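# Put the spirit level in the scissor lift's tool tray

## Task

Take the spirit level off the cable runway and set it in the tool tray hanging on the scissor lift's guardrail, so that all of it sits lower than the tray's rim and stays there without the robot holding it. The attempt fails if the level drops below the lift platform, if the robot topples or is left tilted, or if anything is knocked out of the work area or onto the floor.

## Robot and tools

Robot: a Rainbow Robotics RB-Y1. It has a two-wheel differential base with two rear casters (0.66 m long, 0.58 m wide, front edge 0.10 m ahead of the wheel axle), a folding torso (leg with ankle, knee and hip), a head with a camera, and two 7-joint arms, each ending in a parallel gripper with a wrist camera. Each arm is rated for 3 kg. Loose objects may occasionally be nudged by an outside push.

Frames. Base frame: origin on the floor between the drive wheels, x ahead, y to the left, z upward. The chest, left_hand and right_hand positions in the results are in this frame. chest sits on the spine 0.08 m under the shoulders; its x faces where the chest faces. A hand point is centred between the finger pads; the fingers extend along its -z and close along its x. Reported hand positions may be off, more so when reaching far. Odometry frame is where the base started; base_odometry counts wheel rotation only, so slip looks like travel. Heading is counter-clockwise positive, range -3.142 to 3.142.

Tools.
execute_actions: "actions" is a list holding one action or nothing (nothing just reports state and images). An action may contain "base", "joints", or both, plus optional "speeds" and "min_time_s"; all its motions begin together. "base" holds exactly one key: {"translate_m": d}, a straight drive of d metres relative to the current base position (positive forward, -3 to 3), or {"rotate_rad": d}, an in-place turn of d radians from the current heading (positive left, -3.2 to 3.2). No sideways motion. "joints" is a single object mapping joint names to absolute targets, radians except the grippers in metres. "speeds" caps translate_m (0.05 to 0.4 m/s) or rotate_rad (0.1 to 1.509 rad/s) for that action; a base move needing over 8.667 s is refused. "min_time_s" (0.1 to 8) sets a floor on each arm and head motion's duration. "cameras" picks images: head_camera, left_wrist_camera, right_wrist_camera, or all (default); [] gives none. An unknown key, name or out-of-range number refuses the whole call with no motion. Joints left out of an action may still be driving toward earlier targets.
wait: "seconds" 0 to 10; commands nothing new, then reports like an empty action.
zoom_image: "camera" plus "region" [x0, y0, x1, y1] in pixels of that camera's latest full image, origin top-left, no larger than 504 by 504.
finished_scene: "scene" is the integer of the current scene; it ends it for good after the last command is held and reports success.

Joint ranges and signs (done tolerance ±0.02 rad, grippers ±0.004 m):
torso_squat_rad 0 to 1.2 (0 upright, more lowers a level chest); torso_shift_rad -0.3 to 0.6 (positive pushes hips forward); torso_pitch_rad -0.2 to 1.4 (positive leans forward); torso_yaw_rad -1.5 to 1.5 (positive turns left). Also: squat + shift <= 1.52; squat - shift + pitch <= 1.57; shift + 0.5 pitch - 0.4 squat <= 0.7; shift + 0.3 pitch - 0.5 squat <= 0.39; violating these leaves torso joints short and "off_target".
Shoulder_pitch -2.356 to 2.356 (0 arm down, negative raises it forward). left_shoulder_roll_rad 0 to 3.141, right_shoulder_roll_rad -3.141 to 0 (away from the body is positive on the left, negative on the right). shoulder_yaw -2.094 to 2.094, elbow -2.617 to 0.01 (negative bends), forearm_roll -3.141 to 3.141, wrist_pitch -1.57 to 1.919 (negative tips the hand forward), hand_roll -2.705 to 2.705. For both arms, yaw and the roll joints are positive to the left / counter-clockwise seen from above. left_gripper_m and right_gripper_m 0 to 0.1, the pad gap; to grip, command at least 0.005 less than the object's width, and "off_target" is then expected. head_pan_rad -0.523 to 0.523 (positive left), head_tilt_rad -0.35 to 1.57 (positive looks down). Top speeds: arm joints 1 rad/s (wrist-area joints 1.5), head 1.5, squat and pitch 0.3, shift 0.15, torso yaw 0.6, grippers 0.1 m/s. One action lasts at most 15 s.

Results. base_status and joint_status per motion: "done" (for the base, wheels turned the commanded amount even if slipping); "off_target" (resting away from target, maybe still pushing); "contact_stop" (torso or arm met firm resistance); "time_out"; "stopped_with_arm"; "limit_stop_at_<name>", including limit_stop_at_own_body from the self-collision guard. After a stop the joint keeps its current position as target, and a contact or timeout halts its whole group (torso, left arm, or right arm). "joint command not followed" with a "cause:" line means a self-check withheld that arm's targets (gripper still obeys); named joints then show "not_followed" and may be retried later. on_its_own lists uncommanded parts; "held at" is a held target. The pictures line gives image order. Motor temperatures are listed per arm in joint_positions order; MOTOR HOT appears from 65 °C, and at 80 °C an OVER-TEMPERATURE FAULT brakes the arm and halts the call (limit_stop_at_motor_heat). A torque fault at the load limits (shoulders 62.3, elbow 32, wrist joints 22.2 N m, held weight included) freezes the robot for 10 s.

Cautions. After any stop, relieve pressure in its own action: arms first, then torso. If both hands share an object and the torso contact-stops instantly with nothing in the way, resend every arm joint at its reported position, then the torso command. The base keeps driving into furniture; a bent leg can stick out past the front and a pushing leg can slide the robot backward unseen. Never let the arms strike or press each other, grippers included. Heavy loads far ahead of the wheels can tip the robot. Between replies the robot keeps its last command and held loads heat motors. Avoid dropping, slamming or shoving objects.

Each tool is called after "Emit:" by a JSON object that holds its "fn" and its "kwargs".

## Session

Emit:
{"fn": "execute_actions", "kwargs": {"actions": []}}

Scene clock: 0.00 s.
Motor temperatures (°C, as the motors report them): left_arm=[31 32 32 32 32 32 32] | right_arm=[31 28 33 32 43 34 35]
base_odometry: x=+0.000 y=+0.000 heading=+0.000 (m, m, rad; odometry frame)
base_status: not commanded
joint_positions: torso_squat_rad=+0.350 torso_shift_rad=+0.001 torso_pitch_rad=+0.001 torso_yaw_rad=-0.001 left_shoulder_pitch_rad=-0.050 left_shoulder_roll_rad=+0.039 left_shoulder_yaw_rad=-0.040 left_elbow_rad=-0.253 left_forearm_roll_rad=+0.003 left_wrist_pitch_rad=+0.044 left_hand_roll_rad=+0.020 left_gripper_m=+0.099 right_shoulder_pitch_rad=-0.034 right_shoulder_roll_rad=-0.022 right_shoulder_yaw_rad=+0.009 right_elbow_rad=-0.299 right_forearm_roll_rad=+0.033 right_wrist_pitch_rad=+0.053 right_hand_roll_rad=-0.039 right_gripper_m=+0.101 head_pan_rad=+0.000 head_tilt_rad=+0.400
joint_status: not commanded
chest: x=-0.2270 y=+0.0007 z=+1.2476 quat_wxyz=(+1.000, +0.000, +0.001, +0.000) (m; base frame)
left_hand: x=-0.0793 y=+0.2426 z=+0.5766 quat_wxyz=(+0.992, +0.015, -0.127, -0.019) (m; base frame)
right_hand: x=-0.0714 y=-0.2340 z=+0.5789 quat_wxyz=(+0.990, -0.011, -0.137, +0.008) (m; base frame)
pictures: head_camera, left_wrist_camera, right_wrist_camera
Images, in order (width x height): head_camera 896x504, left_wrist_camera 644x364, right_wrist_camera 644x364.

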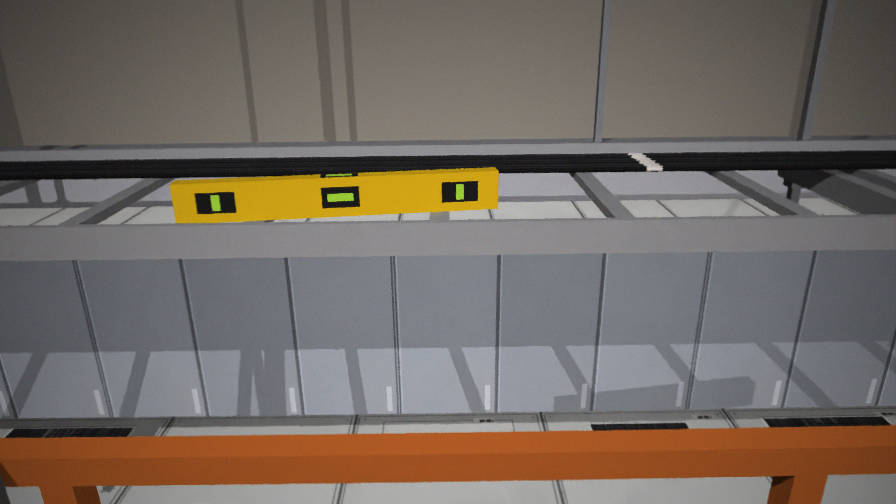

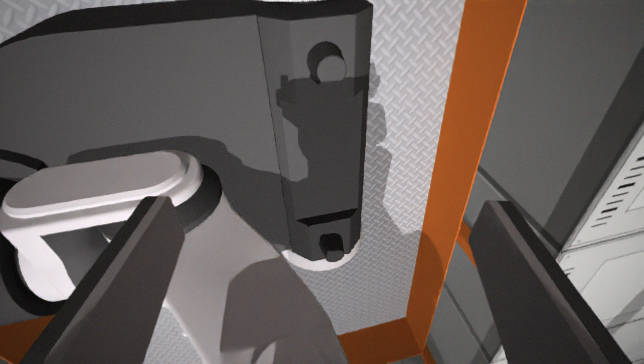

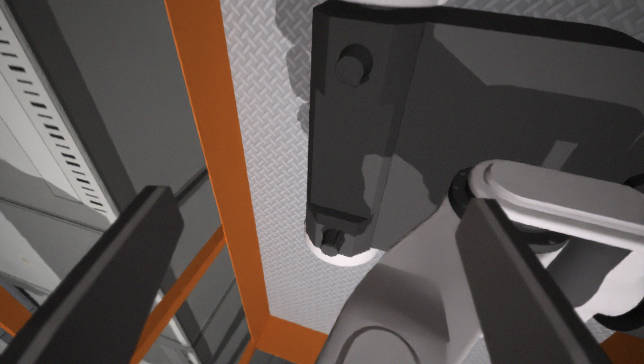

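Emit:
{"fn": "execute_actions", "kwargs": {"actions": [{"joints":{"head_pan_rad":0.52,"head_tilt_rad":0.8,"torso_yaw_rad":0.7}}], "cameras": ["head_camera"]}}

Emit:
{"fn": "execute_actions", "kwargs": {"actions": [{"joints":{"head_pan_rad":-0.52,"head_tilt_rad":0.8,"torso_yaw_rad":-0.7}}], "cameras": ["head_camera"]}}

Scene clock: 3.57 s.
Motor temperatures (°C, as the motors report them): left_arm=[31 32 32 32 32 32 32] | right_arm=[31 28 33 32 43 34 35]
base_odometry: x=+0.000 y=+0.000 heading=+0.000 (m, m, rad; odometry frame)
base_status: not commanded
joint_positions: torso_squat_rad=+0.350 torso_shift_rad=+0.001 torso_pitch_rad=+0.001 torso_yaw_rad=+0.700 left_shoulder_pitch_rad=-0.050 left_shoulder_roll_rad=+0.039 left_shoulder_yaw_rad=-0.040 left_elbow_rad=-0.253 left_forearm_roll_rad=+0.003 left_wrist_pitch_rad=+0.044 left_hand_roll_rad=+0.020 left_gripper_m=+0.099 right_shoulder_pitch_rad=-0.034 right_shoulder_roll_rad=-0.022 right_shoulder_yaw_rad=+0.009 right_elbow_rad=-0.299 right_forearm_roll_rad=+0.033 right_wrist_pitch_rad=+0.053 right_hand_roll_rad=-0.039 right_gripper_m=+0.101 head_pan_rad=+0.520 head_tilt_rad=+0.800
joint_status: all done
chest: x=-0.2270 y=+0.0007 z=+1.2476 quat_wxyz=(+0.939, +0.000, +0.001, +0.343) (m; base frame)
left_hand: x=-0.2707 y=+0.2814 z=+0.5768 quat_wxyz=(+0.938, +0.058, -0.114, +0.322) (m; base frame)
right_hand: x=+0.0427 y=-0.0779 z=+0.5786 quat_wxyz=(+0.927, +0.038, -0.133, +0.348) (m; base frame)
pictures: head_camera
Images, in order (width x height): head_camera 896x504.

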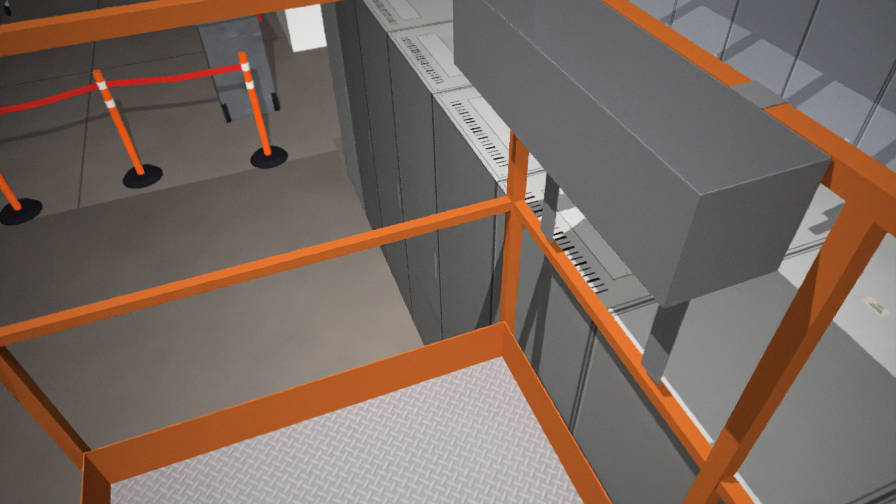

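Scene clock: 6.73 s.
Motor temperatures (°C, as the motors report them): left_arm=[31 32 32 32 32 32 32] | right_arm=[31 28 33 32 43 34 35]
base_odometry: x=+0.000 y=+0.000 heading=+0.000 (m, m, rad; odometry frame)
base_status: not commanded
joint_positions: torso_squat_rad=+0.350 torso_shift_rad=+0.001 torso_pitch_rad=+0.001 torso_yaw_rad=-0.700 left_shoulder_pitch_rad=-0.050 left_shoulder_roll_rad=+0.039 left_shoulder_yaw_rad=-0.040 left_elbow_rad=-0.253 left_forearm_roll_rad=+0.003 left_wrist_pitch_rad=+0.044 left_hand_roll_rad=+0.020 left_gripper_m=+0.099 right_shoulder_pitch_rad=-0.034 right_shoulder_roll_rad=-0.022 right_shoulder_yaw_rad=+0.009 right_elbow_rad=-0.299 right_forearm_roll_rad=+0.033 right_wrist_pitch_rad=+0.054 right_hand_roll_rad=-0.039 right_gripper_m=+0.101 head_pan_rad=-0.520 head_tilt_rad=+0.800
joint_status: all done
chest: x=-0.2270 y=+0.0007 z=+1.2476 quat_wxyz=(+0.939, -0.001, +0.001, -0.343) (m; base frame)
left_hand: x=+0.0419 y=+0.0900 z=+0.5765 quat_wxyz=(+0.925, -0.030, -0.124, -0.358) (m; base frame)
right_hand: x=-0.2589 y=-0.2798 z=+0.5792 quat_wxyz=(+0.933, -0.058, -0.126, -0.331) (m; base frame)
pictures: head_camera
Images, in order (width x height): head_camera 896x504.

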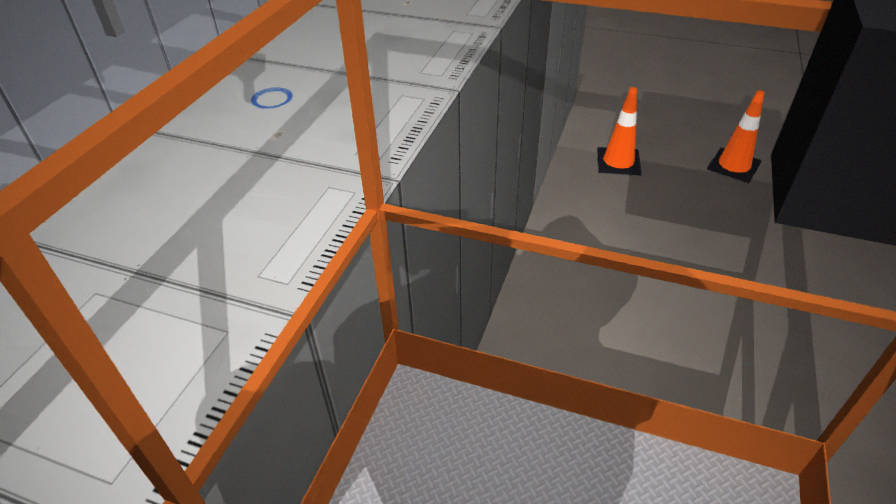

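Emit:
{"fn": "execute_actions", "kwargs": {"actions": [{"joints":{"head_pan_rad":0.0,"head_tilt_rad":0.75,"torso_yaw_rad":0,"torso_squat_rad":0}}], "cameras": ["head_camera"]}}

Emit:
{"fn": "execute_actions", "kwargs": {"actions": [{"joints":{"head_pan_rad":0.5,"head_tilt_rad":0.75}}], "cameras": ["head_camera"]}}

Scene clock: 10.27 s.
Motor temperatures (°C, as the motors report them): left_arm=[31 32 32 32 32 32 32] | right_arm=[31 28 33 32 43 34 35]
base_odometry: x=+0.000 y=+0.000 heading=+0.000 (m, m, rad; odometry frame)
base_status: not commanded
joint_positions: torso_squat_rad=+0.000 torso_shift_rad=+0.001 torso_pitch_rad=+0.002 torso_yaw_rad=+0.000 left_shoulder_pitch_rad=-0.050 left_shoulder_roll_rad=+0.039 left_shoulder_yaw_rad=-0.040 left_elbow_rad=-0.253 left_forearm_roll_rad=+0.003 left_wrist_pitch_rad=+0.044 left_hand_roll_rad=+0.020 left_gripper_m=+0.099 right_shoulder_pitch_rad=-0.034 right_shoulder_roll_rad=-0.022 right_shoulder_yaw_rad=+0.009 right_elbow_rad=-0.299 right_forearm_roll_rad=+0.033 right_wrist_pitch_rad=+0.053 right_hand_roll_rad=-0.039 right_gripper_m=+0.101 head_pan_rad=+0.000 head_tilt_rad=+0.750
joint_status: all done
chest: x=-0.2270 y=+0.0008 z=+1.2899 quat_wxyz=(+1.000, +0.000, +0.001, +0.000) (m; base frame)
left_hand: x=-0.0795 y=+0.2428 z=+0.6189 quat_wxyz=(+0.992, +0.015, -0.127, -0.019) (m; base frame)
right_hand: x=-0.0712 y=-0.2339 z=+0.6212 quat_wxyz=(+0.990, -0.011, -0.137, +0.009) (m; base frame)
pictures: head_camera
Images, in order (width x height): head_camera 896x504.

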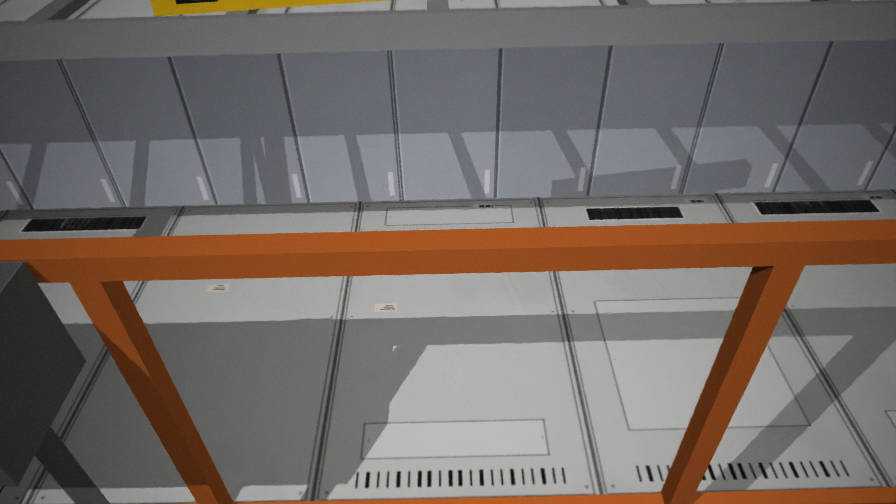

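Scene clock: 11.27 s.
Motor temperatures (°C, as the motors report them): left_arm=[31 32 32 32 32 32 32] | right_arm=[31 28 33 32 43 34 35]
base_odometry: x=+0.000 y=+0.000 heading=+0.000 (m, m, rad; odometry frame)
base_status: not commanded
joint_positions: torso_squat_rad=+0.000 torso_shift_rad=+0.001 torso_pitch_rad=+0.002 torso_yaw_rad=+0.000 left_shoulder_pitch_rad=-0.050 left_shoulder_roll_rad=+0.039 left_shoulder_yaw_rad=-0.040 left_elbow_rad=-0.253 left_forearm_roll_rad=+0.003 left_wrist_pitch_rad=+0.044 left_hand_roll_rad=+0.020 left_gripper_m=+0.099 right_shoulder_pitch_rad=-0.034 right_shoulder_roll_rad=-0.022 right_shoulder_yaw_rad=+0.009 right_elbow_rad=-0.299 right_forearm_roll_rad=+0.033 right_wrist_pitch_rad=+0.053 right_hand_roll_rad=-0.039 right_gripper_m=+0.101 head_pan_rad=+0.500 head_tilt_rad=+0.750
joint_status: all done
chest: x=-0.2270 y=+0.0008 z=+1.2899 quat_wxyz=(+1.000, +0.000, +0.001, +0.000) (m; base frame)
left_hand: x=-0.0795 y=+0.2428 z=+0.6189 quat_wxyz=(+0.992, +0.015, -0.127, -0.019) (m; base frame)
right_hand: x=-0.0712 y=-0.2339 z=+0.6212 quat_wxyz=(+0.990, -0.011, -0.137, +0.009) (m; base frame)
pictures: head_camera
Images, in order (width x height): head_camera 896x504.

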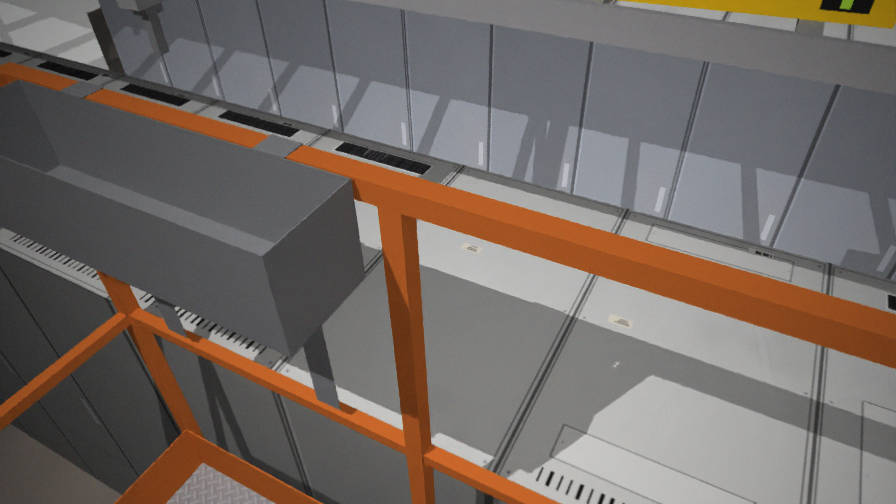

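Emit:
{"fn": "execute_actions", "kwargs": {"actions": [{"joints":{"left_elbow_rad":-2.1,"left_wrist_pitch_rad":1.0,"head_pan_rad":0.1,"head_tilt_rad":0.4}}], "cameras": []}}

Emit:
{"fn": "execute_actions", "kwargs": {"actions": [{"joints":{"left_shoulder_pitch_rad":-2.0,"left_elbow_rad":-0.3,"left_wrist_pitch_rad":1.9},"min_time_s":2}]}}

Scene clock: 19.03 s.
Motor temperatures (°C, as the motors report them): left_arm=[31 32 32 32 32 32 32] | right_arm=[31 28 33 32 43 34 35]
base_odometry: x=+0.000 y=+0.000 heading=+0.000 (m, m, rad; odometry frame)
base_status: not commanded
joint_positions: torso_squat_rad=+0.000 torso_shift_rad=+0.001 torso_pitch_rad=+0.001 torso_yaw_rad=+0.000 left_shoulder_pitch_rad=-0.050 left_shoulder_roll_rad=+0.039 left_shoulder_yaw_rad=-0.040 left_elbow_rad=-2.100 left_forearm_roll_rad=+0.003 left_wrist_pitch_rad=+1.000 left_hand_roll_rad=+0.020 left_gripper_m=+0.099 right_shoulder_pitch_rad=-0.034 right_shoulder_roll_rad=-0.022 right_shoulder_yaw_rad=+0.009 right_elbow_rad=-0.299 right_forearm_roll_rad=+0.033 right_wrist_pitch_rad=+0.053 right_hand_roll_rad=-0.039 right_gripper_m=+0.101 head_pan_rad=+0.100 head_tilt_rad=+0.400
joint_status: all done
chest: x=-0.2270 y=+0.0008 z=+1.2899 quat_wxyz=(+1.000, +0.000, +0.001, +0.000) (m; base frame)
left_hand: x=+0.2579 y=+0.2037 z=+1.1129 quat_wxyz=(+0.840, -0.005, -0.541, -0.026) (m; base frame)
right_hand: x=-0.0712 y=-0.2339 z=+0.6213 quat_wxyz=(+0.990, -0.011, -0.137, +0.009) (m; base frame)
pictures: none
No camera images: the call's "cameras" was empty. Leave "cameras" out to get every camera's image.

Scene clock: 29.93 s.
Motor temperatures (°C, as the motors report them): left_arm=[32 32 32 33 32 33 32] | right_arm=[31 28 33 32 43 34 35]
TORQUE FAULT: left_wrist_pitch_rad reached its load limit. The robot stopped for 10 seconds, dropped its targets and accepts commands again. The stop added 8.9 s to the call and to motion_time.
base_odometry: x=+0.000 y=+0.000 heading=+0.000 (m, m, rad; odometry frame)
base_status: not commanded
joint_positions: torso_squat_rad=+0.000 torso_shift_rad=+0.001 torso_pitch_rad=+0.002 torso_yaw_rad=+0.000 left_shoulder_pitch_rad=-0.743 left_shoulder_roll_rad=+0.041 left_shoulder_yaw_rad=-0.039 left_elbow_rad=-1.433 left_forearm_roll_rad=+0.002 left_wrist_pitch_rad=+1.346 left_hand_roll_rad=+0.020 left_gripper_m=+0.099 right_shoulder_pitch_rad=-0.034 right_shoulder_roll_rad=-0.022 right_shoulder_yaw_rad=+0.009 right_elbow_rad=-0.299 right_forearm_roll_rad=+0.033 right_wrist_pitch_rad=+0.053 right_hand_roll_rad=-0.039 right_gripper_m=+0.101 head_pan_rad=+0.100 head_tilt_rad=+0.400
joint_status: left_shoulder_pitch_rad contact_stop (moved -0.693 of -1.950); left_elbow_rad contact_stop_at_left_shoulder_pitch_rad (moved +0.667 of +1.800); left_wrist_pitch_rad contact_stop_at_left_shoulder_pitch_rad (moved +0.346 of +0.900)
on_its_own: left_shoulder_pitch_rad is held at -0.748, not at your -2.000, since a contact_stop; left_elbow_rad is held at -1.436, not at your -0.300, since a contact_stop; left_wrist_pitch_rad is held at +1.345, not at your +1.900, since a contact_stop
chest: x=-0.2269 y=+0.0010 z=+1.2899 quat_wxyz=(+1.000, -0.001, +0.001, +0.000) (m; base frame)
left_hand: x=+0.3596 y=+0.1137 z=+1.1219 quat_wxyz=(+0.915, +0.014, -0.382, -0.127) (m; base frame)
right_hand: x=-0.0713 y=-0.2338 z=+0.6213 quat_wxyz=(+0.990, -0.011, -0.137, +0.009) (m; base frame)
pictures: head_camera, left_wrist_camera, right_wrist_camera
Images, in order (width x height): head_camera 896x504, left_wrist_camera 644x364, right_wrist_camera 644x364.

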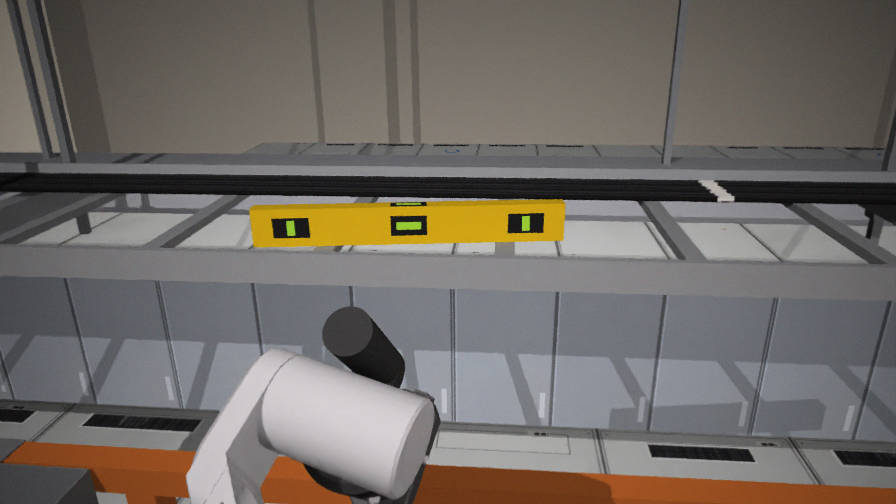

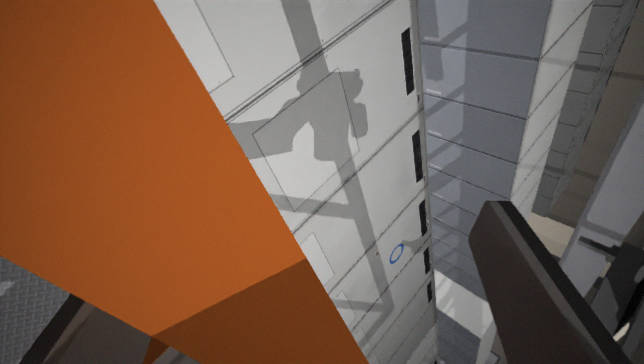

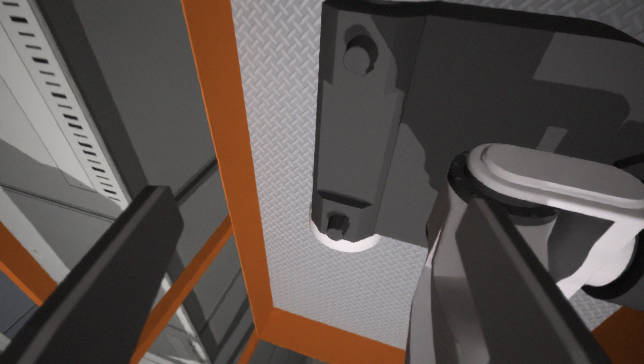

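Emit:
{"fn": "execute_actions", "kwargs": {"actions": [{"joints":{"left_shoulder_pitch_rad":-0.5,"left_elbow_rad":-1.7,"left_wrist_pitch_rad":1.3},"min_time_s":1}], "cameras": []}}

Emit:
{"fn": "execute_actions", "kwargs": {"actions": [{"joints":{"left_elbow_rad":-2.2,"left_wrist_pitch_rad":0.0}}], "cameras": []}}

Emit:
{"fn": "execute_actions", "kwargs": {"actions": [{"joints":{"left_shoulder_pitch_rad":-2.0,"left_shoulder_roll_rad":0.3,"left_elbow_rad":-1.2}}], "cameras": []}}

Emit:
{"fn": "execute_actions", "kwargs": {"actions": [{"joints":{"left_elbow_rad":-0.3,"left_wrist_pitch_rad":1.9}}]}}

Scene clock: 33.07 s.
Motor temperatures (°C, as the motors report them): left_arm=[33 32 32 33 32 34 32] | right_arm=[31 28 33 32 43 34 35]
base_odometry: x=+0.000 y=+0.000 heading=+0.000 (m, m, rad; odometry frame)
base_status: not commanded
joint_positions: torso_squat_rad=+0.000 torso_shift_rad=+0.001 torso_pitch_rad=+0.002 torso_yaw_rad=+0.000 left_shoulder_pitch_rad=-0.500 left_shoulder_roll_rad=+0.040 left_shoulder_yaw_rad=-0.039 left_elbow_rad=-1.700 left_forearm_roll_rad=+0.003 left_wrist_pitch_rad=+1.300 left_hand_roll_rad=+0.020 left_gripper_m=+0.099 right_shoulder_pitch_rad=-0.034 right_shoulder_roll_rad=-0.022 right_shoulder_yaw_rad=+0.009 right_elbow_rad=-0.299 right_forearm_roll_rad=+0.033 right_wrist_pitch_rad=+0.053 right_hand_roll_rad=-0.039 right_gripper_m=+0.101 head_pan_rad=+0.100 head_tilt_rad=+0.400
joint_status: all done
chest: x=-0.2269 y=+0.0008 z=+1.2899 quat_wxyz=(+1.000, +0.000, +0.001, +0.000) (m; base frame)
left_hand: x=+0.3246 y=+0.1436 z=+1.1058 quat_wxyz=(+0.903, -0.002, -0.420, -0.093) (m; base frame)
right_hand: x=-0.0712 y=-0.2338 z=+0.6213 quat_wxyz=(+0.990, -0.011, -0.137, +0.009) (m; base frame)
pictures: none
No camera images: the call's "cameras" was empty. Leave "cameras" out to get every camera's image.

Scene clock: 43.33 s.
Motor temperatures (°C, as the motors report them): left_arm=[33 32 32 34 32 35 32] | right_arm=[31 28 33 32 43 34 35]
TORQUE FAULT: left_wrist_pitch_rad reached its load limit. The robot stopped for 10 seconds, dropped its targets and accepts commands again. The stop added 9.2 s to the call and to motion_time.
base_odometry: x=+0.000 y=+0.000 heading=+0.000 (m, m, rad; odometry frame)
base_status: not commanded
joint_positions: torso_squat_rad=+0.000 torso_shift_rad=+0.001 torso_pitch_rad=+0.002 torso_yaw_rad=+0.000 left_shoulder_pitch_rad=-0.488 left_shoulder_roll_rad=+0.040 left_shoulder_yaw_rad=-0.040 left_elbow_rad=-1.747 left_forearm_roll_rad=+0.003 left_wrist_pitch_rad=+1.189 left_hand_roll_rad=+0.020 left_gripper_m=+0.099 right_shoulder_pitch_rad=-0.034 right_shoulder_roll_rad=-0.022 right_shoulder_yaw_rad=+0.009 right_elbow_rad=-0.299 right_forearm_roll_rad=+0.033 right_wrist_pitch_rad=+0.054 right_hand_roll_rad=-0.039 right_gripper_m=+0.101 head_pan_rad=+0.100 head_tilt_rad=+0.400
joint_status: left_elbow_rad torque_fault (moved -0.047 of -0.500); left_wrist_pitch_rad torque_fault (moved -0.111 of -1.300)
on_its_own: left_elbow_rad is held at -1.750, not at your -2.200, since a torque_fault; left_wrist_pitch_rad is held at +1.187, not at your +0.000, since a torque_fault
chest: x=-0.2266 y=+0.0009 z=+1.2899 quat_wxyz=(+1.000, -0.001, +0.001, +0.000) (m; base frame)
left_hand: x=+0.3373 y=+0.1388 z=+1.1392 quat_wxyz=(+0.870, -0.011, -0.485, -0.092) (m; base frame)
right_hand: x=-0.0714 y=-0.2338 z=+0.6212 quat_wxyz=(+0.990, -0.011, -0.137, +0.009) (m; base frame)
pictures: none
No camera images: the call's "cameras" was empty. Leave "cameras" out to get every camera's image.

not run: a stop came earlier in this reply.

not run: a stop came earlier in this reply.

Emit:
{"fn": "execute_actions", "kwargs": {"actions": [{"joints":{"left_shoulder_pitch_rad":0.1,"left_elbow_rad":-1.75,"left_wrist_pitch_rad":1.4},"min_time_s":1.5}], "cameras": []}}

Emit:
{"fn": "execute_actions", "kwargs": {"actions": [{"joints":{"left_elbow_rad":-2.5,"left_wrist_pitch_rad":1.4},"min_time_s":1.5}], "cameras": ["head_camera"]}}

Scene clock: 54.97 s.
Motor temperatures (°C, as the motors report them): left_arm=[33 32 32 34 32 35 32] | right_arm=[31 28 33 32 43 34 35]
TORQUE FAULT: left_elbow_rad reached its load limit. The robot stopped for 10 seconds, dropped its targets and accepts commands again. The stop added 9.2 s to the call and to motion_time.
base_odometry: x=+0.000 y=+0.000 heading=+0.000 (m, m, rad; odometry frame)
base_status: not commanded
joint_positions: torso_squat_rad=+0.000 torso_shift_rad=+0.001 torso_pitch_rad=+0.001 torso_yaw_rad=+0.000 left_shoulder_pitch_rad=-0.404 left_shoulder_roll_rad=+0.039 left_shoulder_yaw_rad=-0.040 left_elbow_rad=-1.755 left_forearm_roll_rad=+0.003 left_wrist_pitch_rad=+1.239 left_hand_roll_rad=+0.020 left_gripper_m=+0.099 right_shoulder_pitch_rad=-0.034 right_shoulder_roll_rad=-0.022 right_shoulder_yaw_rad=+0.009 right_elbow_rad=-0.299 right_forearm_roll_rad=+0.033 right_wrist_pitch_rad=+0.054 right_hand_roll_rad=-0.039 right_gripper_m=+0.101 head_pan_rad=+0.100 head_tilt_rad=+0.400
joint_status: left_shoulder_pitch_rad torque_fault (moved +0.084 of +0.588); left_wrist_pitch_rad torque_fault (moved +0.050 of +0.211); the others done
on_its_own: left_shoulder_pitch_rad is held at -0.399, not at your +0.100, since a torque_fault; left_wrist_pitch_rad is held at +1.241, not at your +1.400, since a torque_fault
chest: x=-0.2270 y=+0.0006 z=+1.2899 quat_wxyz=(+1.000, +0.000, +0.001, +0.000) (m; base frame)
left_hand: x=+0.3124 y=+0.1556 z=+1.0899 quat_wxyz=(+0.898, -0.006, -0.432, -0.079) (m; base frame)
right_hand: x=-0.0711 y=-0.2339 z=+0.6212 quat_wxyz=(+0.990, -0.010, -0.138, +0.008) (m; base frame)
pictures: none
No camera images: the call's "cameras" was empty. Leave "cameras" out to get every camera's image.

not run: a stop came earlier in this reply.

Hooked on something; look.

Emit:
{"fn": "execute_actions", "kwargs": {"actions": [{"joints":{"head_tilt_rad":1.0,"head_pan_rad":0.3}}], "cameras": ["head_camera","left_wrist_camera"]}}

Scene clock: 57.43 s.
Motor temperatures (°C, as the motors report them): left_arm=[33 32 32 33 32 35 32] | right_arm=[31 28 33 32 43 34 35]
base_odometry: x=+0.000 y=+0.000 heading=+0.000 (m, m, rad; odometry frame)
base_status: not commanded
joint_positions: torso_squat_rad=+0.000 torso_shift_rad=+0.001 torso_pitch_rad=+0.001 torso_yaw_rad=+0.000 left_shoulder_pitch_rad=-0.404 left_shoulder_roll_rad=+0.039 left_shoulder_yaw_rad=-0.040 left_elbow_rad=-1.755 left_forearm_roll_rad=+0.003 left_wrist_pitch_rad=+1.239 left_hand_roll_rad=+0.020 left_gripper_m=+0.099 right_shoulder_pitch_rad=-0.034 right_shoulder_roll_rad=-0.022 right_shoulder_yaw_rad=+0.009 right_elbow_rad=-0.299 right_forearm_roll_rad=+0.033 right_wrist_pitch_rad=+0.054 right_hand_roll_rad=-0.039 right_gripper_m=+0.101 head_pan_rad=+0.300 head_tilt_rad=+1.000
joint_status: all done
on_its_own: left_shoulder_pitch_rad is held at -0.399, not at your +0.100, since a torque_fault; left_wrist_pitch_rad is held at +1.241, not at your +1.400, since a torque_fault
chest: x=-0.2270 y=+0.0006 z=+1.2899 quat_wxyz=(+1.000, +0.000, +0.001, +0.000) (m; base frame)
left_hand: x=+0.3124 y=+0.1556 z=+1.0899 quat_wxyz=(+0.898, -0.006, -0.432, -0.079) (m; base frame)
right_hand: x=-0.0711 y=-0.2339 z=+0.6212 quat_wxyz=(+0.990, -0.010, -0.138, +0.008) (m; base frame)
pictures: head_camera, left_wrist_camera
Images, in order (width x height): head_camera 896x504, left_wrist_camera 644x364.

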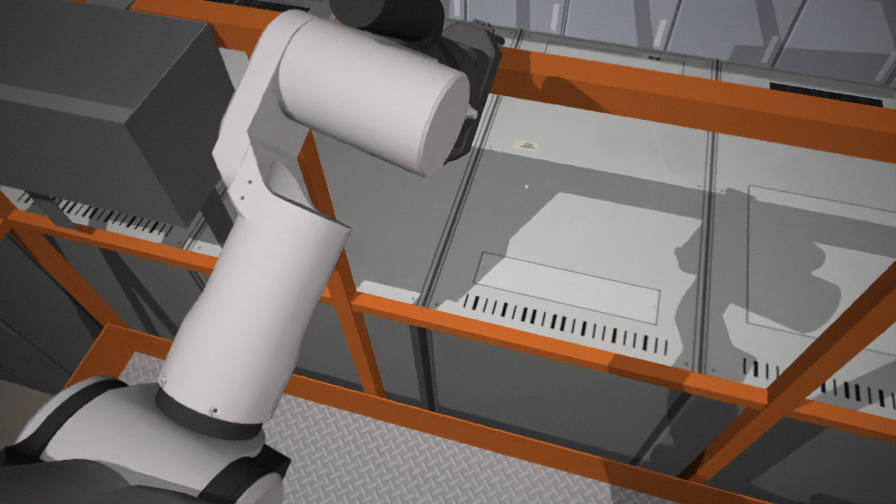

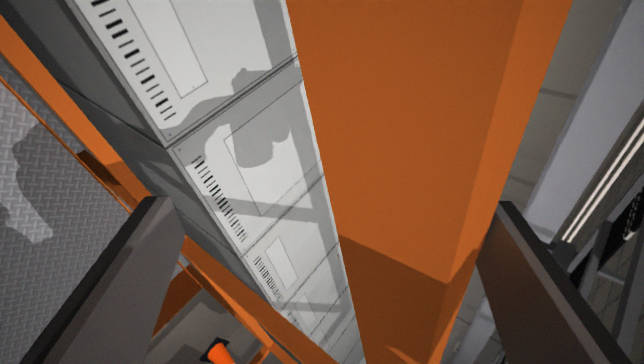

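Emit:
{"fn": "execute_actions", "kwargs": {"actions": [{"joints":{"left_shoulder_pitch_rad":-0.6,"left_elbow_rad":-2.15,"left_wrist_pitch_rad":1.85},"min_time_s":2}], "cameras": ["head_camera","left_wrist_camera"]}}

Scene clock: 60.97 s.
Motor temperatures (°C, as the motors report them): left_arm=[33 32 32 33 32 35 32] | right_arm=[31 28 33 32 43 34 35]
base_odometry: x=+0.000 y=+0.000 heading=+0.000 (m, m, rad; odometry frame)
base_status: not commanded
joint_positions: torso_squat_rad=+0.000 torso_shift_rad=+0.001 torso_pitch_rad=+0.001 torso_yaw_rad=+0.000 left_shoulder_pitch_rad=-0.599 left_shoulder_roll_rad=+0.039 left_shoulder_yaw_rad=-0.040 left_elbow_rad=-2.150 left_forearm_roll_rad=+0.003 left_wrist_pitch_rad=+1.850 left_hand_roll_rad=+0.020 left_gripper_m=+0.099 right_shoulder_pitch_rad=-0.034 right_shoulder_roll_rad=-0.022 right_shoulder_yaw_rad=+0.009 right_elbow_rad=-0.299 right_forearm_roll_rad=+0.033 right_wrist_pitch_rad=+0.054 right_hand_roll_rad=-0.039 right_gripper_m=+0.101 head_pan_rad=+0.300 head_tilt_rad=+1.000
joint_status: all done
chest: x=-0.2270 y=+0.0007 z=+1.2899 quat_wxyz=(+1.000, +0.000, +0.001, +0.000) (m; base frame)
left_hand: x=+0.2484 y=+0.1366 z=+1.2207 quat_wxyz=(+0.902, +0.001, -0.417, -0.109) (m; base frame)
right_hand: x=-0.0712 y=-0.2339 z=+0.6212 quat_wxyz=(+0.990, -0.011, -0.137, +0.009) (m; base frame)
pictures: head_camera, left_wrist_camera
Images, in order (width x height): head_camera 896x504, left_wrist_camera 644x364.

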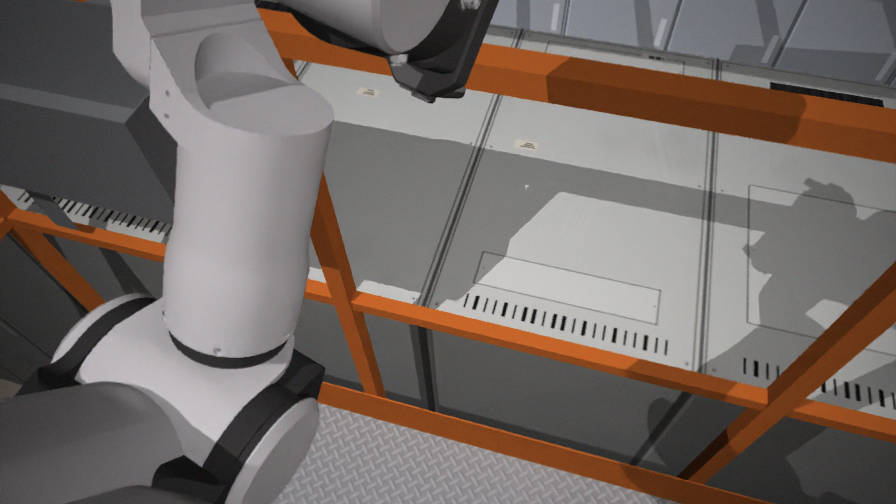

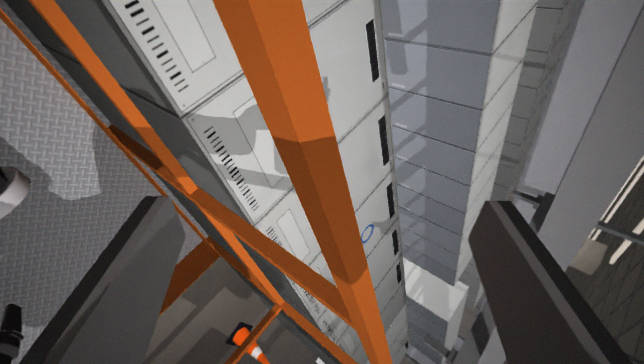

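Emit:
{"fn": "execute_actions", "kwargs": {"actions": [{"joints":{"left_shoulder_pitch_rad":-2.0,"left_shoulder_roll_rad":0.3,"left_elbow_rad":-0.3,"left_wrist_pitch_rad":1.9,"head_tilt_rad":0.5,"head_pan_rad":0.1},"min_time_s":2.5}]}}

Scene clock: 65.47 s.
Motor temperatures (°C, as the motors report them): left_arm=[33 32 32 33 32 35 32] | right_arm=[31 28 33 32 43 34 35]
base_odometry: x=+0.000 y=+0.000 heading=+0.000 (m, m, rad; odometry frame)
base_status: not commanded
joint_positions: torso_squat_rad=+0.000 torso_shift_rad=+0.001 torso_pitch_rad=+0.001 torso_yaw_rad=+0.000 left_shoulder_pitch_rad=-2.000 left_shoulder_roll_rad=+0.300 left_shoulder_yaw_rad=-0.040 left_elbow_rad=-0.300 left_forearm_roll_rad=+0.003 left_wrist_pitch_rad=+1.900 left_hand_roll_rad=+0.020 left_gripper_m=+0.099 right_shoulder_pitch_rad=-0.034 right_shoulder_roll_rad=-0.022 right_shoulder_yaw_rad=+0.009 right_elbow_rad=-0.299 right_forearm_roll_rad=+0.033 right_wrist_pitch_rad=+0.054 right_hand_roll_rad=-0.039 right_gripper_m=+0.101 head_pan_rad=+0.100 head_tilt_rad=+0.500
joint_status: all done
chest: x=-0.2270 y=+0.0008 z=+1.2899 quat_wxyz=(+1.000, +0.000, +0.001, +0.000) (m; base frame)
left_hand: x=+0.3123 y=+0.1751 z=+1.4353 quat_wxyz=(+0.961, +0.191, -0.194, -0.045) (m; base frame)
right_hand: x=-0.0712 y=-0.2339 z=+0.6213 quat_wxyz=(+0.990, -0.011, -0.137, +0.009) (m; base frame)
pictures: head_camera, left_wrist_camera, right_wrist_camera
Images, in order (width x height): head_camera 896x504, left_wrist_camera 644x364, right_wrist_camera 644x364.

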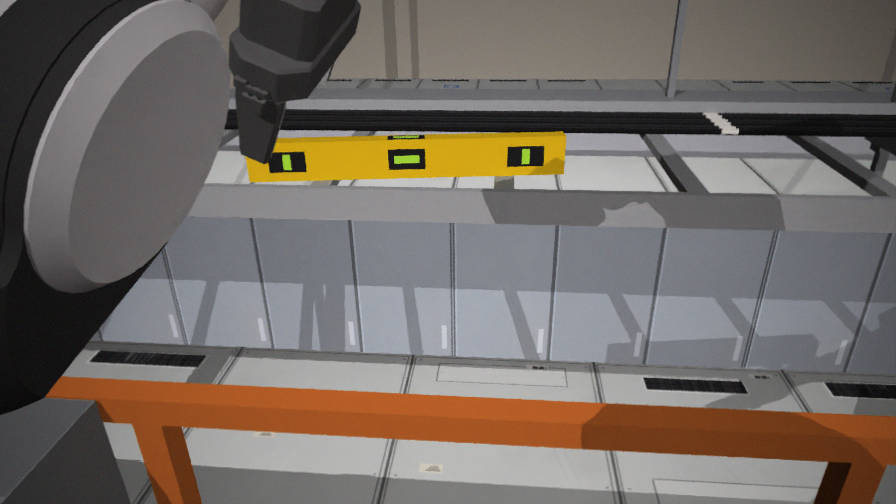

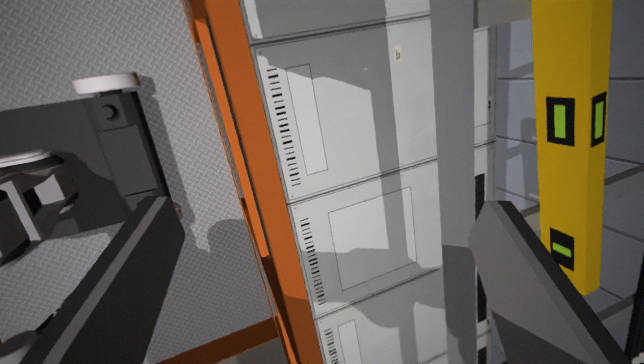

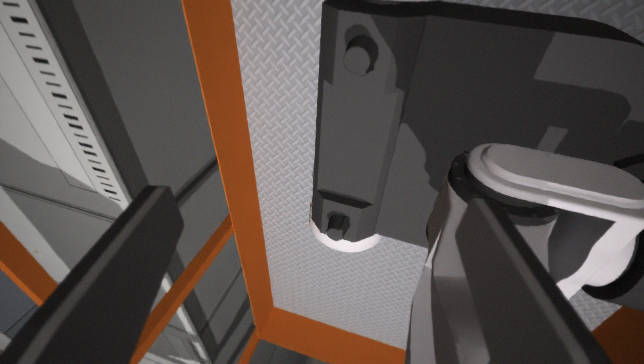

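Emit:
{"fn": "execute_actions", "kwargs": {"actions": [{"base":{"translate_m":0.15},"joints":{"torso_shift_rad":0.3},"speeds":{"translate_m":0.15}}]}}

Scene clock: 70.03 s.
Motor temperatures (°C, as the motors report them): left_arm=[33 32 32 33 32 34 32] | right_arm=[31 28 33 32 43 34 35]
base_odometry: x=+0.150 y=+0.000 heading=+0.000 (m, m, rad; odometry frame)
base_status: done
joint_positions: torso_squat_rad=+0.000 torso_shift_rad=+0.300 torso_pitch_rad=+0.002 torso_yaw_rad=+0.000 left_shoulder_pitch_rad=-2.000 left_shoulder_roll_rad=+0.300 left_shoulder_yaw_rad=-0.040 left_elbow_rad=-0.300 left_forearm_roll_rad=+0.003 left_wrist_pitch_rad=+1.900 left_hand_roll_rad=+0.020 left_gripper_m=+0.099 right_shoulder_pitch_rad=-0.034 right_shoulder_roll_rad=-0.022 right_shoulder_yaw_rad=+0.009 right_elbow_rad=-0.299 right_forearm_roll_rad=+0.033 right_wrist_pitch_rad=+0.054 right_hand_roll_rad=-0.039 right_gripper_m=+0.101 head_pan_rad=+0.100 head_tilt_rad=+0.500
joint_status: all done
chest: x=-0.0205 y=+0.0007 z=+1.2586 quat_wxyz=(+1.000, +0.000, +0.001, +0.000) (m; base frame)
left_hand: x=+0.5188 y=+0.1751 z=+1.4038 quat_wxyz=(+0.961, +0.191, -0.193, -0.045) (m; base frame)
right_hand: x=+0.1350 y=-0.2339 z=+0.5899 quat_wxyz=(+0.990, -0.011, -0.137, +0.009) (m; base frame)
pictures: head_camera, left_wrist_camera, right_wrist_camera
Images, in order (width x height): head_camera 896x504, left_wrist_camera 644x364, right_wrist_camera 644x364.

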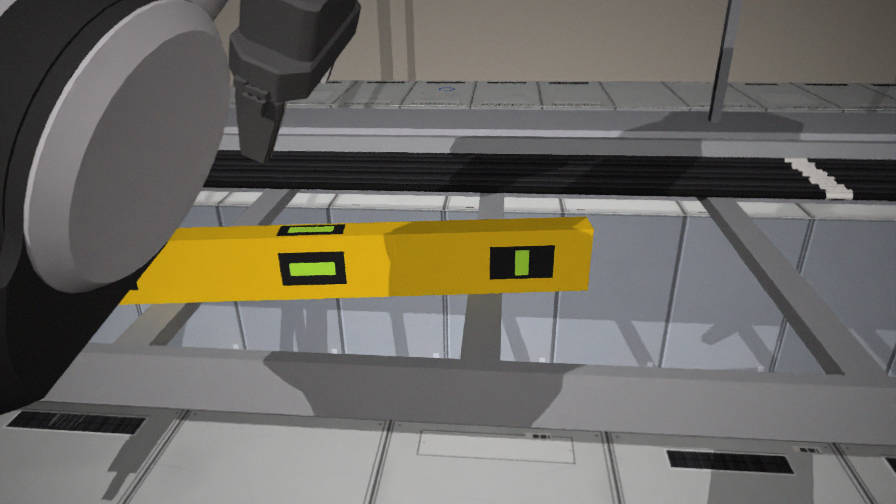

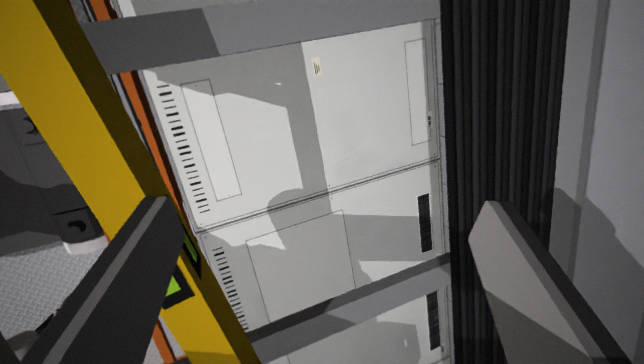

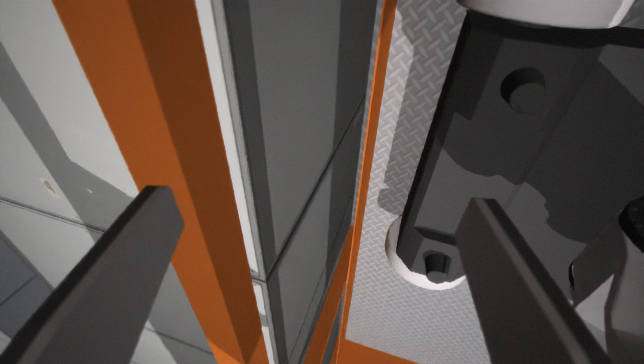

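Emit:
{"fn": "execute_actions", "kwargs": {"actions": [{"joints":{"torso_shift_rad":0.17,"head_tilt_rad":0.6,"head_pan_rad":0.2}}], "cameras": ["head_camera","left_wrist_camera"]}}

Scene clock: 74.00 s.
Motor temperatures (°C, as the motors report them): left_arm=[33 32 32 33 32 34 32] | right_arm=[31 28 33 32 43 34 35]
base_odometry: x=+0.150 y=+0.000 heading=+0.000 (m, m, rad; odometry frame)
base_status: not commanded
joint_positions: torso_squat_rad=+0.000 torso_shift_rad=+0.170 torso_pitch_rad=+0.001 torso_yaw_rad=+0.000 left_shoulder_pitch_rad=-2.000 left_shoulder_roll_rad=+0.300 left_shoulder_yaw_rad=-0.040 left_elbow_rad=-0.300 left_forearm_roll_rad=+0.003 left_wrist_pitch_rad=+1.900 left_hand_roll_rad=+0.020 left_gripper_m=+0.099 right_shoulder_pitch_rad=-0.034 right_shoulder_roll_rad=-0.022 right_shoulder_yaw_rad=+0.009 right_elbow_rad=-0.299 right_forearm_roll_rad=+0.033 right_wrist_pitch_rad=+0.054 right_hand_roll_rad=-0.039 right_gripper_m=+0.101 head_pan_rad=+0.200 head_tilt_rad=+0.600
joint_status: all done
chest: x=-0.1091 y=+0.0008 z=+1.2798 quat_wxyz=(+1.000, +0.000, +0.001, +0.000) (m; base frame)
left_hand: x=+0.4301 y=+0.1751 z=+1.4252 quat_wxyz=(+0.961, +0.191, -0.194, -0.045) (m; base frame)
right_hand: x=+0.0466 y=-0.2339 z=+0.6112 quat_wxyz=(+0.990, -0.011, -0.137, +0.009) (m; base frame)
pictures: head_camera, left_wrist_camera
Images, in order (width x height): head_camera 896x504, left_wrist_camera 644x364.

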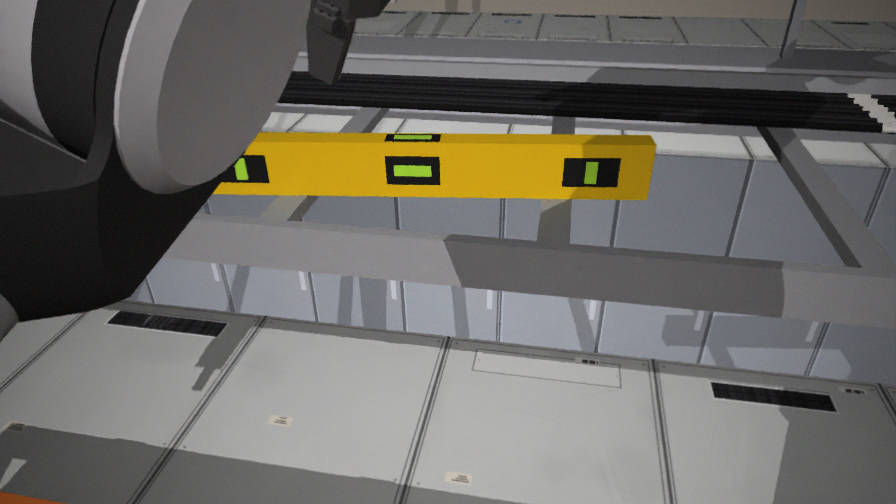

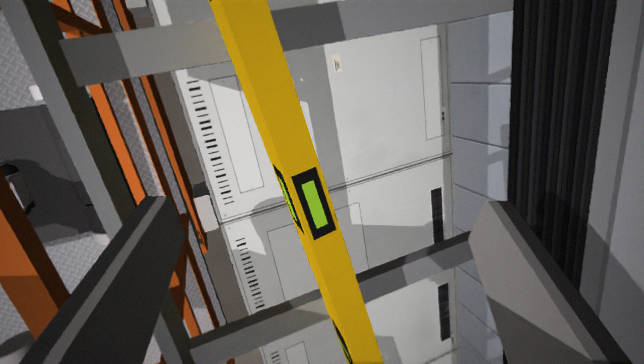

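Emit:
{"fn": "execute_actions", "kwargs": {"actions": [{"joints":{"left_hand_roll_rad":0.3,"left_shoulder_pitch_rad":-1.9},"min_time_s":1.5}], "cameras": ["head_camera","left_wrist_camera"]}}

Scene clock: 78.50 s.
Motor temperatures (°C, as the motors report them): left_arm=[33 32 32 33 32 34 32] | right_arm=[31 28 33 32 43 34 35]
base_odometry: x=+0.150 y=+0.000 heading=+0.000 (m, m, rad; odometry frame)
base_status: not commanded
joint_positions: torso_squat_rad=+0.000 torso_shift_rad=+0.170 torso_pitch_rad=+0.001 torso_yaw_rad=+0.000 left_shoulder_pitch_rad=-1.900 left_shoulder_roll_rad=+0.300 left_shoulder_yaw_rad=-0.040 left_elbow_rad=-0.300 left_forearm_roll_rad=+0.003 left_wrist_pitch_rad=+1.900 left_hand_roll_rad=+0.300 left_gripper_m=+0.099 right_shoulder_pitch_rad=-0.034 right_shoulder_roll_rad=-0.022 right_shoulder_yaw_rad=+0.009 right_elbow_rad=-0.299 right_forearm_roll_rad=+0.033 right_wrist_pitch_rad=+0.054 right_hand_roll_rad=-0.039 right_gripper_m=+0.101 head_pan_rad=+0.200 head_tilt_rad=+0.600
joint_status: all done
chest: x=-0.1091 y=+0.0008 z=+1.2798 quat_wxyz=(+1.000, +0.000, +0.001, +0.000) (m; base frame)
left_hand: x=+0.4351 y=+0.1936 z=+1.3744 quat_wxyz=(+0.966, +0.170, -0.170, +0.098) (m; base frame)
right_hand: x=+0.0466 y=-0.2339 z=+0.6112 quat_wxyz=(+0.990, -0.011, -0.137, +0.009) (m; base frame)
pictures: head_camera, left_wrist_camera
Images, in order (width x height): head_camera 896x504, left_wrist_camera 644x364.

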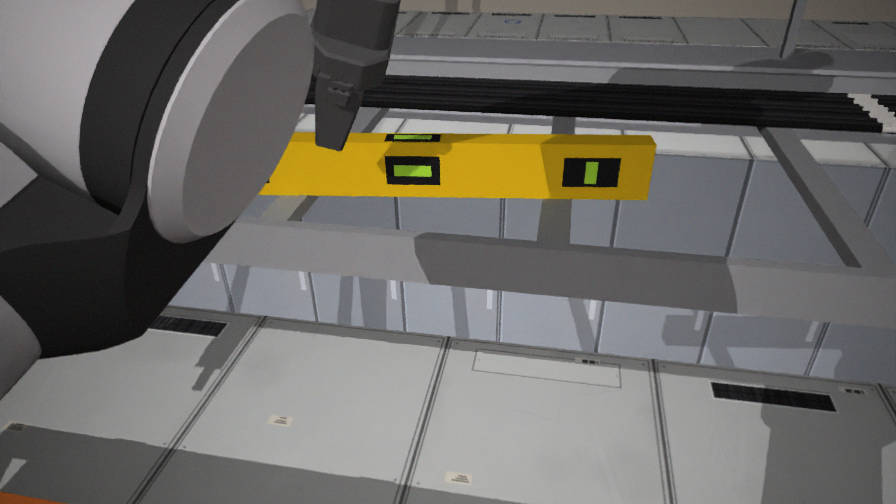

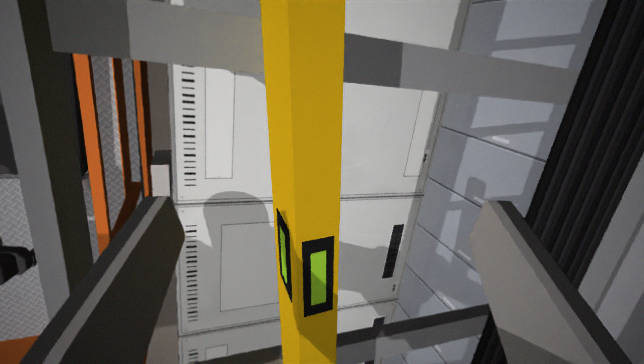

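Emit:
{"fn": "execute_actions", "kwargs": {"actions": [{"joints":{"left_shoulder_roll_rad":0.18,"left_shoulder_pitch_rad":-1.82,"left_hand_roll_rad":0.25},"min_time_s":1.5}], "cameras": ["head_camera","left_wrist_camera"]}}

Scene clock: 81.77 s.
Motor temperatures (°C, as the motors report them): left_arm=[33 32 32 33 32 34 32] | right_arm=[31 28 33 32 43 34 35]
base_odometry: x=+0.150 y=+0.000 heading=+0.000 (m, m, rad; odometry frame)
base_status: not commanded
joint_positions: torso_squat_rad=+0.000 torso_shift_rad=+0.170 torso_pitch_rad=+0.001 torso_yaw_rad=+0.000 left_shoulder_pitch_rad=-1.820 left_shoulder_roll_rad=+0.180 left_shoulder_yaw_rad=-0.040 left_elbow_rad=-0.300 left_forearm_roll_rad=+0.003 left_wrist_pitch_rad=+1.900 left_hand_roll_rad=+0.250 left_gripper_m=+0.099 right_shoulder_pitch_rad=-0.034 right_shoulder_roll_rad=-0.022 right_shoulder_yaw_rad=+0.009 right_elbow_rad=-0.299 right_forearm_roll_rad=+0.033 right_wrist_pitch_rad=+0.054 right_hand_roll_rad=-0.039 right_gripper_m=+0.101 head_pan_rad=+0.200 head_tilt_rad=+0.600
joint_status: all done
chest: x=-0.1091 y=+0.0008 z=+1.2798 quat_wxyz=(+1.000, +0.000, +0.001, +0.000) (m; base frame)
left_hand: x=+0.4293 y=+0.1506 z=+1.3109 quat_wxyz=(+0.975, +0.188, -0.119, +0.022) (m; base frame)
right_hand: x=+0.0466 y=-0.2339 z=+0.6112 quat_wxyz=(+0.990, -0.011, -0.137, +0.009) (m; base frame)
pictures: head_camera, left_wrist_camera
Images, in order (width x height): head_camera 896x504, left_wrist_camera 644x364.

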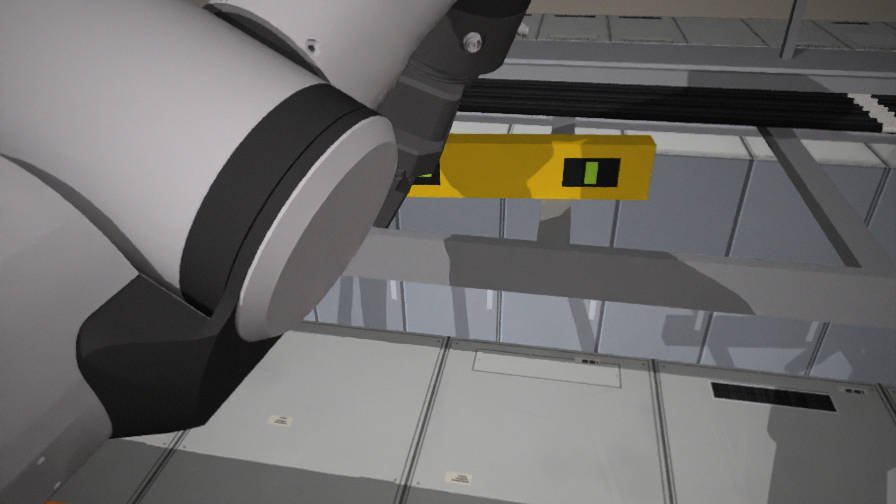

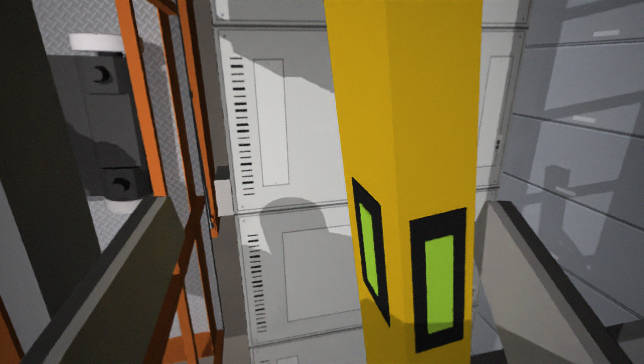

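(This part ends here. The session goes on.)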